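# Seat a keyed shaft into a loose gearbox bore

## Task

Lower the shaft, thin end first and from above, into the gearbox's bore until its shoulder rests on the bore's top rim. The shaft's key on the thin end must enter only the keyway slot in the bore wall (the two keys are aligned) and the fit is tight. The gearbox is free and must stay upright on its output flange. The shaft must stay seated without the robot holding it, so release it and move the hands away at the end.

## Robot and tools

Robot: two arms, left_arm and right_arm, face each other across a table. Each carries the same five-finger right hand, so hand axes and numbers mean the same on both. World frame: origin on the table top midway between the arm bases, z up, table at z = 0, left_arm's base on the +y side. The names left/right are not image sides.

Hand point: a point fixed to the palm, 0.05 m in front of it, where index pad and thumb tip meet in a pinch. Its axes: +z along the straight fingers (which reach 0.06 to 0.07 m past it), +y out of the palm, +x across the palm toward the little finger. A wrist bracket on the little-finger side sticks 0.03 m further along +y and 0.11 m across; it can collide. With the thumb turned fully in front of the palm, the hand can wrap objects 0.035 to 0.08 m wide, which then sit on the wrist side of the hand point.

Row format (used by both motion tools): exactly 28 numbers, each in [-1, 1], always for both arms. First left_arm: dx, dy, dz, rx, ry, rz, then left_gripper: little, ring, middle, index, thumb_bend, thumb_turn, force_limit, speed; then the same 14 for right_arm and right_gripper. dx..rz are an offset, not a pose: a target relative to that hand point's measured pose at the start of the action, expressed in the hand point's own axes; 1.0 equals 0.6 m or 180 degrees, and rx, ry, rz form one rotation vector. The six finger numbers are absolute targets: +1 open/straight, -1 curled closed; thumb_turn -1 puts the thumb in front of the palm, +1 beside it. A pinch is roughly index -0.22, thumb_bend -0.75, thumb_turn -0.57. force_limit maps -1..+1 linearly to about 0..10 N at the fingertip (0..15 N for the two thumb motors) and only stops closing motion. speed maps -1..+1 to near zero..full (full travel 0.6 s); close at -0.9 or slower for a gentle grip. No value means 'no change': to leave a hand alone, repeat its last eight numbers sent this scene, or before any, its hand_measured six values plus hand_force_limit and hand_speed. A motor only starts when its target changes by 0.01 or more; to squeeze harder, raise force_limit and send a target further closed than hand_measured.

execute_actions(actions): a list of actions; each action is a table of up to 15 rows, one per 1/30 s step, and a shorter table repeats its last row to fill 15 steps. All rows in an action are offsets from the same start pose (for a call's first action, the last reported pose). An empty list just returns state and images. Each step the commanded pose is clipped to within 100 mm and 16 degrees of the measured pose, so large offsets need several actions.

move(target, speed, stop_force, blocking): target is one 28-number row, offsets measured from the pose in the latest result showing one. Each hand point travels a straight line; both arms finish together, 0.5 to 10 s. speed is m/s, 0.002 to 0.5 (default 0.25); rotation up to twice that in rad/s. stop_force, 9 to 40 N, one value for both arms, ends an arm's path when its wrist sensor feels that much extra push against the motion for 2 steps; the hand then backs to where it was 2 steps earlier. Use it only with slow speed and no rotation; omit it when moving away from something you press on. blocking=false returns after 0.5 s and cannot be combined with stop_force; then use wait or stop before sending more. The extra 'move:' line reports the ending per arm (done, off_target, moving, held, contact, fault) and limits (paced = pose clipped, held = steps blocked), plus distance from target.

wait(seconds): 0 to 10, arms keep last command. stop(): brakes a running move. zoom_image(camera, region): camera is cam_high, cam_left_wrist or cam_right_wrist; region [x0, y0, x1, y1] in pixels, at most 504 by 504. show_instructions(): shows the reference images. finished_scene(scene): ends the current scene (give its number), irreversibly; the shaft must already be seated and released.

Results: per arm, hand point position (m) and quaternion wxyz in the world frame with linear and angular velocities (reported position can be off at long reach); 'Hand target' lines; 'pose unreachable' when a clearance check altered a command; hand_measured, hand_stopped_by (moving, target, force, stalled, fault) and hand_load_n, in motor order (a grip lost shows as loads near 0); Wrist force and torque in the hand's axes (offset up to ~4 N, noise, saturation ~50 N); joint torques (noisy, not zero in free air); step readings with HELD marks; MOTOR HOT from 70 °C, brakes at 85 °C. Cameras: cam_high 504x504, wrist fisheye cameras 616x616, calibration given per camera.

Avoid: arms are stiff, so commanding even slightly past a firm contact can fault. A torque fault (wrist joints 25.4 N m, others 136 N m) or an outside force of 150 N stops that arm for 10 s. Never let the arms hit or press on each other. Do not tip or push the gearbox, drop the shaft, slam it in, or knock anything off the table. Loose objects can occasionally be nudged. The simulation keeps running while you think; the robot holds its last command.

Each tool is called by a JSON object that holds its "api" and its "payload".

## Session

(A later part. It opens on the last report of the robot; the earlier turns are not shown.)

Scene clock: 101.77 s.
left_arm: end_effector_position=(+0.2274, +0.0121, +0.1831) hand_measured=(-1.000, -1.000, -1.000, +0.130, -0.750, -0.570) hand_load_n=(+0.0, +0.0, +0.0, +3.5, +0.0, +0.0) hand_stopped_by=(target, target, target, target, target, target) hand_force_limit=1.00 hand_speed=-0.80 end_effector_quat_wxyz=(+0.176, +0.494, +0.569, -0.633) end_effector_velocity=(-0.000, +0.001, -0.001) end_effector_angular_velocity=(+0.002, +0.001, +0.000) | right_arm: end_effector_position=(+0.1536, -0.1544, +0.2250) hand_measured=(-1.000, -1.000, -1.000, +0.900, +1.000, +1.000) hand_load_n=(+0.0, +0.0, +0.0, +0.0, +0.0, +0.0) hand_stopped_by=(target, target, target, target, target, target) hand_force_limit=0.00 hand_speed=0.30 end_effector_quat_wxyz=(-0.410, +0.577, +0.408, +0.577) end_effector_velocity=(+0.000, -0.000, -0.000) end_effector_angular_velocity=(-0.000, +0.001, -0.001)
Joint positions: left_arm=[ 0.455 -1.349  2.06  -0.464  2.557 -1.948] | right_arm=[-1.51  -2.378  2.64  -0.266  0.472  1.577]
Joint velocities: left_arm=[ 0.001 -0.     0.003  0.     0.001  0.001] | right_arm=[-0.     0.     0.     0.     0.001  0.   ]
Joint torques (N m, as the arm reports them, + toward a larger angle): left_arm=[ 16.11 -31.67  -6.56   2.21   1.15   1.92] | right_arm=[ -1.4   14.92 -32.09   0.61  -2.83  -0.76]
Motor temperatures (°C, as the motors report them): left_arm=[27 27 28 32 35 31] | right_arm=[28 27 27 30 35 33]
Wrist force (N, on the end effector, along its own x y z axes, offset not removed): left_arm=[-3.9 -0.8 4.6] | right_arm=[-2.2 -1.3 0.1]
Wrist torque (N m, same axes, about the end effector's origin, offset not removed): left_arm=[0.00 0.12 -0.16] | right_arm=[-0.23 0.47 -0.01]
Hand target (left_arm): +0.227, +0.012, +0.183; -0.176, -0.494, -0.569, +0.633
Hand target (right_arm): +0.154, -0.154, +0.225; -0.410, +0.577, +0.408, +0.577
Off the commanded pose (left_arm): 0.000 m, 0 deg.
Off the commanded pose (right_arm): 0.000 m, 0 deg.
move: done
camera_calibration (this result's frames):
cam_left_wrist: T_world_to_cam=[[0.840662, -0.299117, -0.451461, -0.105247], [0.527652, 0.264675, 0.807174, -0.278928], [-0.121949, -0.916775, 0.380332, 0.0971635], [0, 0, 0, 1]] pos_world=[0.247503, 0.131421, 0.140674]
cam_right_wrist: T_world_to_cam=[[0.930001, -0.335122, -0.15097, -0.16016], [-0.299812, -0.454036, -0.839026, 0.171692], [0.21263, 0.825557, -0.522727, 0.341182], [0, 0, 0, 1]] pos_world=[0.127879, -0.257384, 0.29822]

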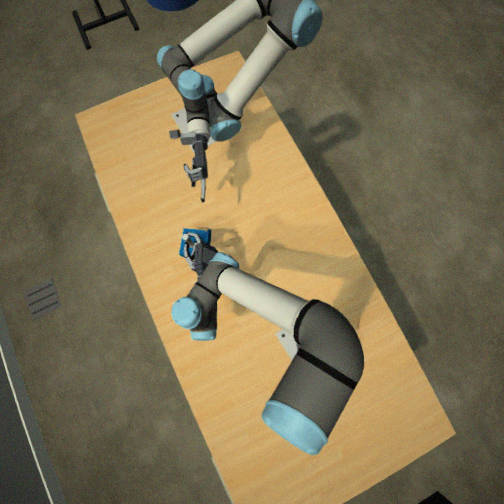

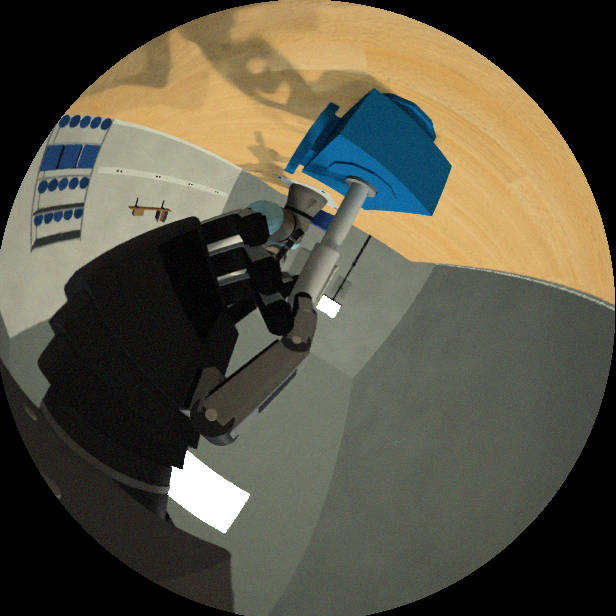

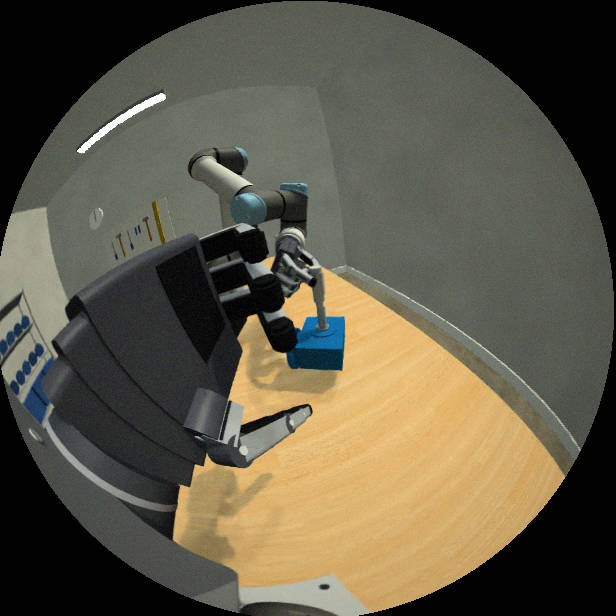

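{"api": "move", "payload": {"target": [-0.0028,0,0.017,0,0,0,-1,-1,-1,0.13,-0.75,-0.57,1,-0.8,0,0,0,0,0,0,-1,-1,-1,0.9,1,1,0,0.3], "speed": 0.005}}

{"api": "zoom_image", "payload": {"camera": "cam_right_wrist", "region": [285,255,365,345]}}

Scene clock: 104.20 s.
left_arm: end_effector_position=(+0.2238, +0.0025, +0.1831) hand_measured=(-1.000, -1.000, -1.000, +0.130, -0.750, -0.570) hand_load_n=(+0.0, +0.0, +0.0, +0.0, +0.0, +0.0) hand_stopped_by=(target, target, target, target, target, target) hand_force_limit=1.00 hand_speed=-0.80 end_effector_quat_wxyz=(+0.176, +0.494, +0.569, -0.633) end_effector_velocity=(-0.001, -0.000, -0.000) end_effector_angular_velocity=(+0.001, +0.002, -0.001) | right_arm: end_effector_position=(+0.1536, -0.1544, +0.2250) hand_measured=(-1.000, -1.000, -1.000, +0.900, +1.000, +1.000) hand_load_n=(+0.0, +0.0, +0.0, +0.0, +0.0, +0.0) hand_stopped_by=(target, target, target, target, target, target) hand_force_limit=0.00 hand_speed=0.30 end_effector_quat_wxyz=(-0.410, +0.577, +0.408, +0.577) end_effector_velocity=(+0.000, +0.000, +0.000) end_effector_angular_velocity=(+0.000, -0.002, -0.000)
Joint positions: left_arm=[ 0.433 -1.344  2.053 -0.469  2.536 -1.958] | right_arm=[-1.51  -2.378  2.64  -0.266  0.472  1.577]
Joint velocities: left_arm=[-0.002 -0.     0.     0.001 -0.    -0.001] | right_arm=[-0.    -0.    -0.    -0.002 -0.     0.   ]
Joint torques (N m, as the arm reports them, + toward a larger angle): left_arm=[-12.73 -19.08 -25.3   -2.42  -1.42  -1.22] | right_arm=[ -2.13  14.54 -31.68   0.57  -2.82  -0.72]
Motor temperatures (°C, as the motors report them): left_arm=[27 27 28 32 35 31] | right_arm=[28 27 27 30 35 33]
Wrist force (N, on the end effector, along its own x y z axes, offset not removed): left_arm=[-2.8 -1.2 1.3] | right_arm=[-3.5 -1.4 -0.3]
Wrist torque (N m, same axes, about the end effector's origin, offset not removed): left_arm=[0.00 0.15 -0.12] | right_arm=[-0.38 0.80 -0.05]
Hand target (left_arm): +0.224, +0.002, +0.183; -0.176, -0.494, -0.569, +0.633
Hand target (right_arm): +0.154, -0.154, +0.225; -0.410, +0.577, +0.408, +0.577
Off the commanded pose (left_arm): 0.000 m, 0 deg.
Off the commanded pose (right_arm): 0.000 m, 0 deg.
move: done
camera_calibration (this result's frames):
cam_left_wrist: T_world_to_cam=[[0.840641, -0.299131, -0.45149, -0.105134], [0.527688, 0.264692, 0.807145, -0.274507], [-0.121937, -0.916765, 0.380359, 0.0878693], [0, 0, 0, 1]] pos_world=[0.243948, 0.121766, 0.140678]
cam_right_wrist: T_world_to_cam=[[0.930001, -0.335122, -0.15097, -0.16016], [-0.299812, -0.454036, -0.839026, 0.171692], [0.21263, 0.825557, -0.522727, 0.341182], [0, 0, 0, 1]] pos_world=[0.127879, -0.257384, 0.29822]

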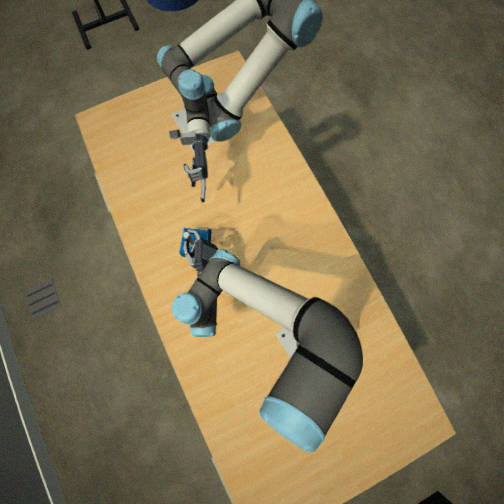

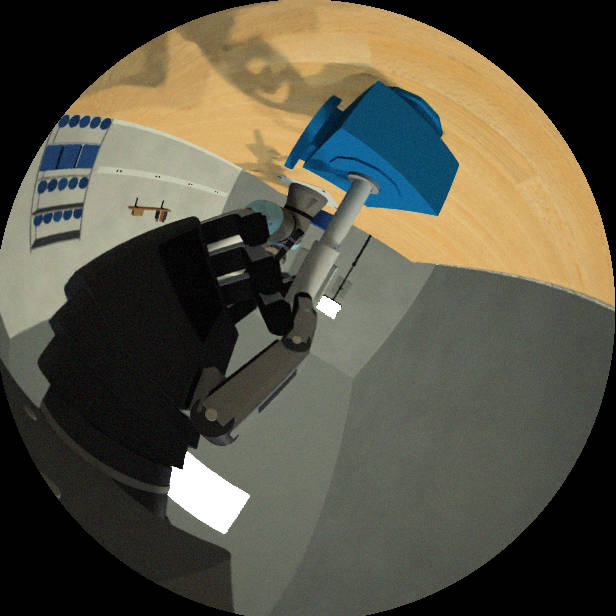

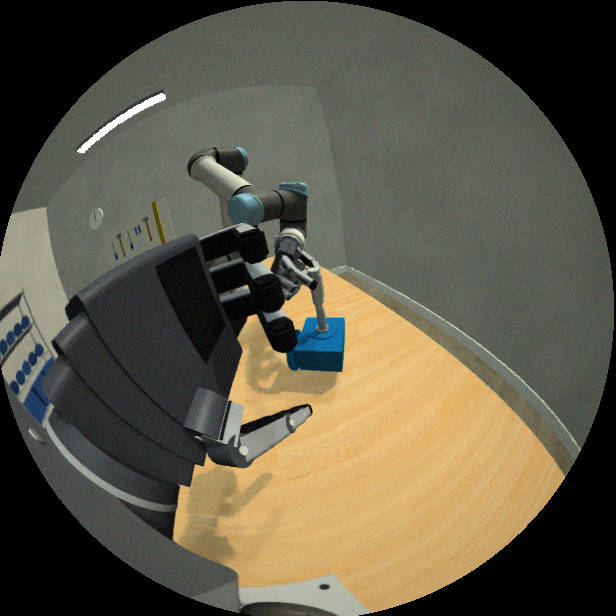

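Region (285, 255, 365, 345) of cam_right_wrist's 616x616 image, scaled by 5.600, with more detail than that image has.

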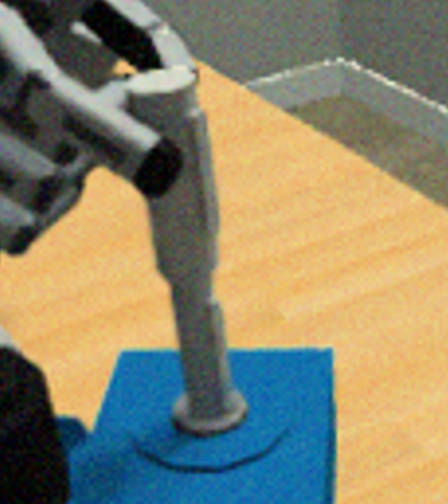

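{"api": "move", "payload": {"target": [-0.005,0.0058,0.0075,0,0,0,-1,-1,-1,0.13,-0.75,-0.57,1,-0.8,0,0,0,0,0,0,-1,-1,-1,0.9,1,1,0,0.3], "speed": 0.004}}

{"api": "zoom_image", "payload": {"camera": "cam_right_wrist", "region": [285,255,365,345]}}

Scene clock: 106.90 s.
left_arm: end_effector_position=(+0.2260, -0.0035, +0.1831) hand_measured=(-1.000, -1.000, -1.000, +0.130, -0.750, -0.570) hand_load_n=(+0.0, +0.0, +0.0, +0.0, +0.0, +0.0) hand_stopped_by=(target, target, target, target, target, target) hand_force_limit=1.00 hand_speed=-0.80 end_effector_quat_wxyz=(+0.176, +0.494, +0.569, -0.633) end_effector_velocity=(+0.000, -0.000, -0.001) end_effector_angular_velocity=(+0.001, -0.000, +0.001) | right_arm: end_effector_position=(+0.1536, -0.1544, +0.2250) hand_measured=(-1.000, -1.000, -1.000, +0.900, +1.000, +1.000) hand_load_n=(+0.0, +0.0, +0.0, +0.0, +0.0, +0.0) hand_stopped_by=(target, target, target, target, target, target) hand_force_limit=0.00 hand_speed=0.30 end_effector_quat_wxyz=(-0.410, +0.577, +0.408, +0.577) end_effector_velocity=(-0.000, +0.000, +0.000) end_effector_angular_velocity=(+0.000, -0.002, +0.002)
Joint positions: left_arm=[ 0.43  -1.332  2.038 -0.467  2.532 -1.959] | right_arm=[-1.51  -2.378  2.64  -0.266  0.472  1.577]
Joint velocities: left_arm=[-0.001  0.001 -0.001  0.001 -0.001  0.001] | right_arm=[ 0.    -0.     0.    -0.002 -0.001  0.   ]
Joint torques (N m, as the arm reports them, + toward a larger angle): left_arm=[-12.73 -19.82 -25.     1.63  -1.29  -1.38] | right_arm=[ -1.3   14.49 -31.56   0.59  -2.82  -0.66]
Motor temperatures (°C, as the motors report them): left_arm=[27 27 28 32 35 31] | right_arm=[28 27 27 30 35 33]
Wrist force (N, on the end effector, along its own x y z axes, offset not removed): left_arm=[-1.4 -1.4 -0.4] | right_arm=[-0.2 -0.1 -0.1]
Wrist torque (N m, same axes, about the end effector's origin, offset not removed): left_arm=[-0.10 0.30 -0.09] | right_arm=[0.05 0.18 0.14]
Hand target (left_arm): +0.226, -0.004, +0.183; -0.176, -0.494, -0.569, +0.633
Hand target (right_arm): +0.154, -0.154, +0.225; -0.410, +0.577, +0.408, +0.577
Off the commanded pose (left_arm): 0.000 m, 0 deg.
Off the commanded pose (right_arm): 0.000 m, 0 deg.
move: done
camera_calibration (this result's frames):
cam_left_wrist: T_world_to_cam=[[0.840638, -0.299132, -0.451495, -0.108765], [0.527693, 0.264696, 0.80714, -0.274026], [-0.121933, -0.916764, 0.380364, 0.0826296], [0, 0, 0, 1]] pos_world=[0.24611, 0.11575, 0.140641]
cam_right_wrist: T_world_to_cam=[[0.930001, -0.335122, -0.15097, -0.16016], [-0.299812, -0.454036, -0.839026, 0.171692], [0.21263, 0.825557, -0.522727, 0.341182], [0, 0, 0, 1]] pos_world=[0.127879, -0.257384, 0.29822]

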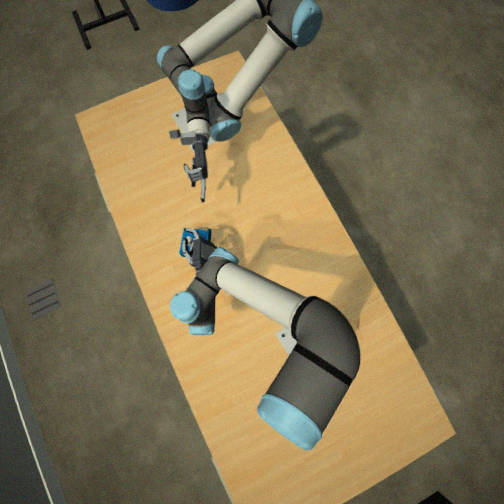

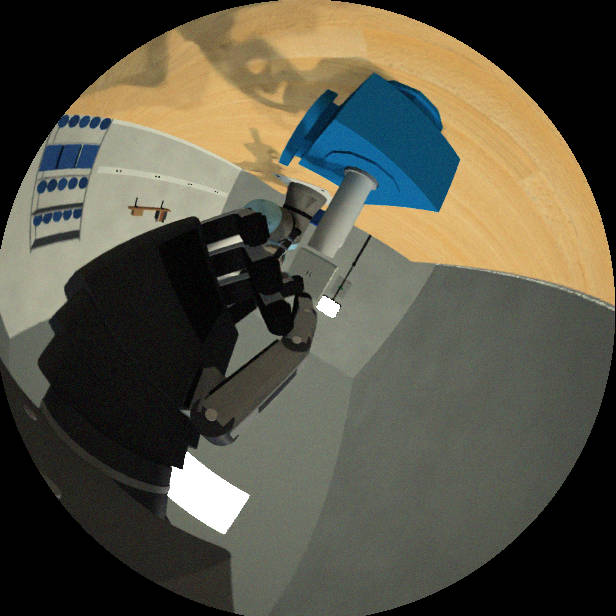

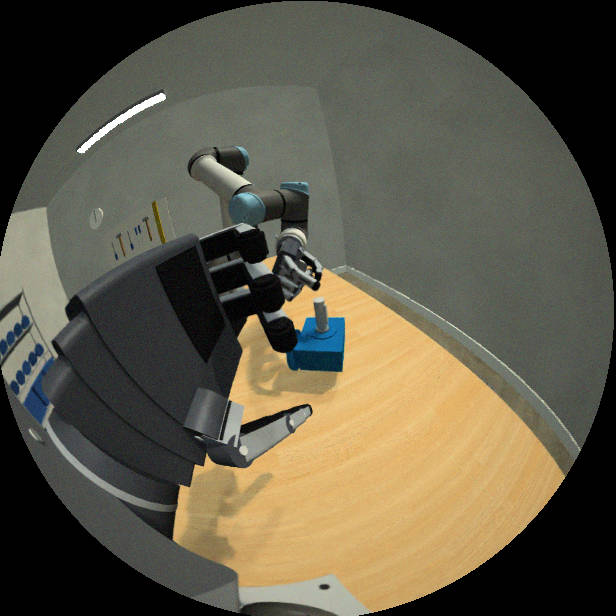

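Region (285, 255, 365, 345) of cam_right_wrist's 616x616 image, scaled by 5.600, with more detail than that image has.

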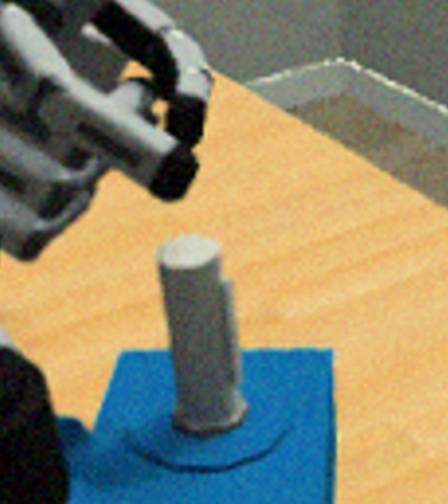

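Seated. Retreat.

{"api": "move", "payload": {"target": [-0.13,-0.09,-0.12,0,0,0,-1,-1,-1,0.13,-0.75,-0.57,1,-0.8,0,0,0,0,0,0,-1,-1,-1,0.9,1,1,0,0.3]}}

{"api": "finished_scene", "payload": {"scene": 2}}

Scene clock: 108.03 s.
left_arm: end_effector_position=(+0.2492, +0.0500, +0.2867) hand_measured=(-1.000, -1.000, -1.000, +0.130, -0.750, -0.570) hand_load_n=(+0.0, +0.0, +0.0, +0.0, +0.0, +0.0) hand_stopped_by=(target, target, target, target, target, target) hand_force_limit=1.00 hand_speed=-0.80 end_effector_quat_wxyz=(+0.177, +0.494, +0.569, -0.633) end_effector_velocity=(+0.001, +0.001, +0.001) end_effector_angular_velocity=(+0.005, +0.001, +0.000) | right_arm: end_effector_position=(+0.1536, -0.1544, +0.2250) hand_measured=(-1.000, -1.000, -1.000, +0.900, +1.000, +1.000) hand_load_n=(+0.0, +0.0, +0.0, +0.0, +0.0, +0.0) hand_stopped_by=(target, target, target, target, target, target) hand_force_limit=0.00 hand_speed=0.30 end_effector_quat_wxyz=(-0.410, +0.577, +0.408, +0.577) end_effector_velocity=(-0.000, +0.000, +0.000) end_effector_angular_velocity=(-0.000, +0.001, +0.000)
Joint positions: left_arm=[ 0.564 -1.49   1.918 -0.131  2.661 -1.891] | right_arm=[-1.51  -2.378  2.64  -0.266  0.472  1.577]
Joint velocities: left_arm=[ 0.004  0.001 -0.006  0.016  0.003  0.007] | right_arm=[ 0.     0.    -0.001  0.002  0.     0.   ]
Joint torques (N m, as the arm reports them, + toward a larger angle): left_arm=[ 13.59 -16.2  -28.55   2.05   1.8    1.98] | right_arm=[ -1.56  14.74 -31.36   0.58  -2.79  -0.7 ]
Motor temperatures (°C, as the motors report them): left_arm=[27 27 28 32 35 31] | right_arm=[28 27 27 30 35 33]
Wrist force (N, on the end effector, along its own x y z axes, offset not removed): left_arm=[-2.0 1.0 1.8] | right_arm=[1.0 0.1 3.3]
Wrist torque (N m, same axes, about the end effector's origin, offset not removed): left_arm=[-0.15 0.28 -0.08] | right_arm=[-0.32 -0.03 0.30]
Hand target (left_arm): +0.249, +0.050, +0.287; -0.176, -0.494, -0.569, +0.633
Hand target (right_arm): +0.154, -0.154, +0.225; -0.410, +0.577, +0.408, +0.577
Off the commanded pose (left_arm): 0.000 m, 0 deg.
Off the commanded pose (right_arm): 0.000 m, 0 deg.
move: done
camera_calibration (this result's frames):
cam_left_wrist: T_world_to_cam=[[0.840755, -0.299089, -0.451306, -0.0655788], [0.52752, 0.264892, 0.80719, -0.384069], [-0.121874, -0.916722, 0.380484, 0.0950885], [0, 0, 0, 1]] pos_world=[0.269329, 0.169292, 0.244241]
cam_right_wrist: T_world_to_cam=[[0.930001, -0.335122, -0.15097, -0.16016], [-0.299811, -0.454036, -0.839026, 0.171692], [0.21263, 0.825557, -0.522727, 0.341182], [0, 0, 0, 1]] pos_world=[0.127879, -0.257384, 0.29822]

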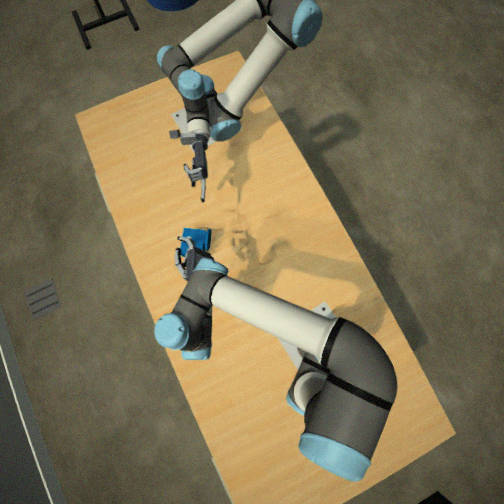

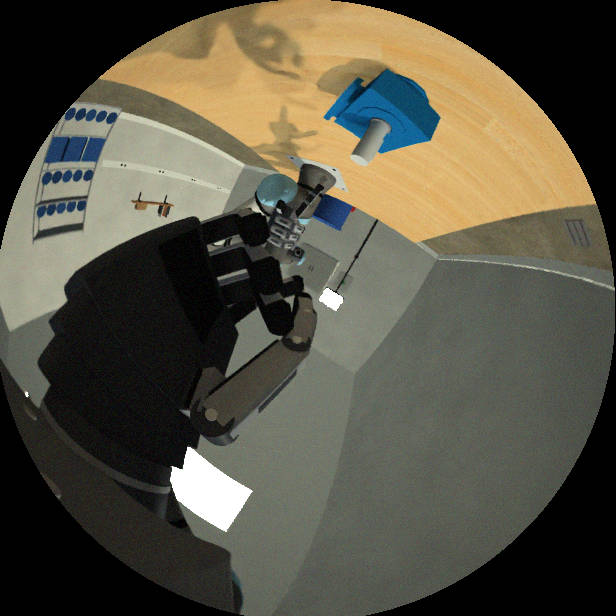

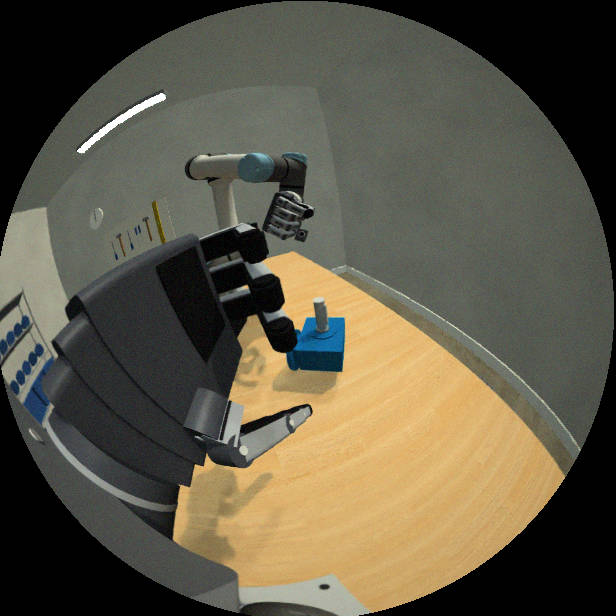

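The scene is finished: the task was done.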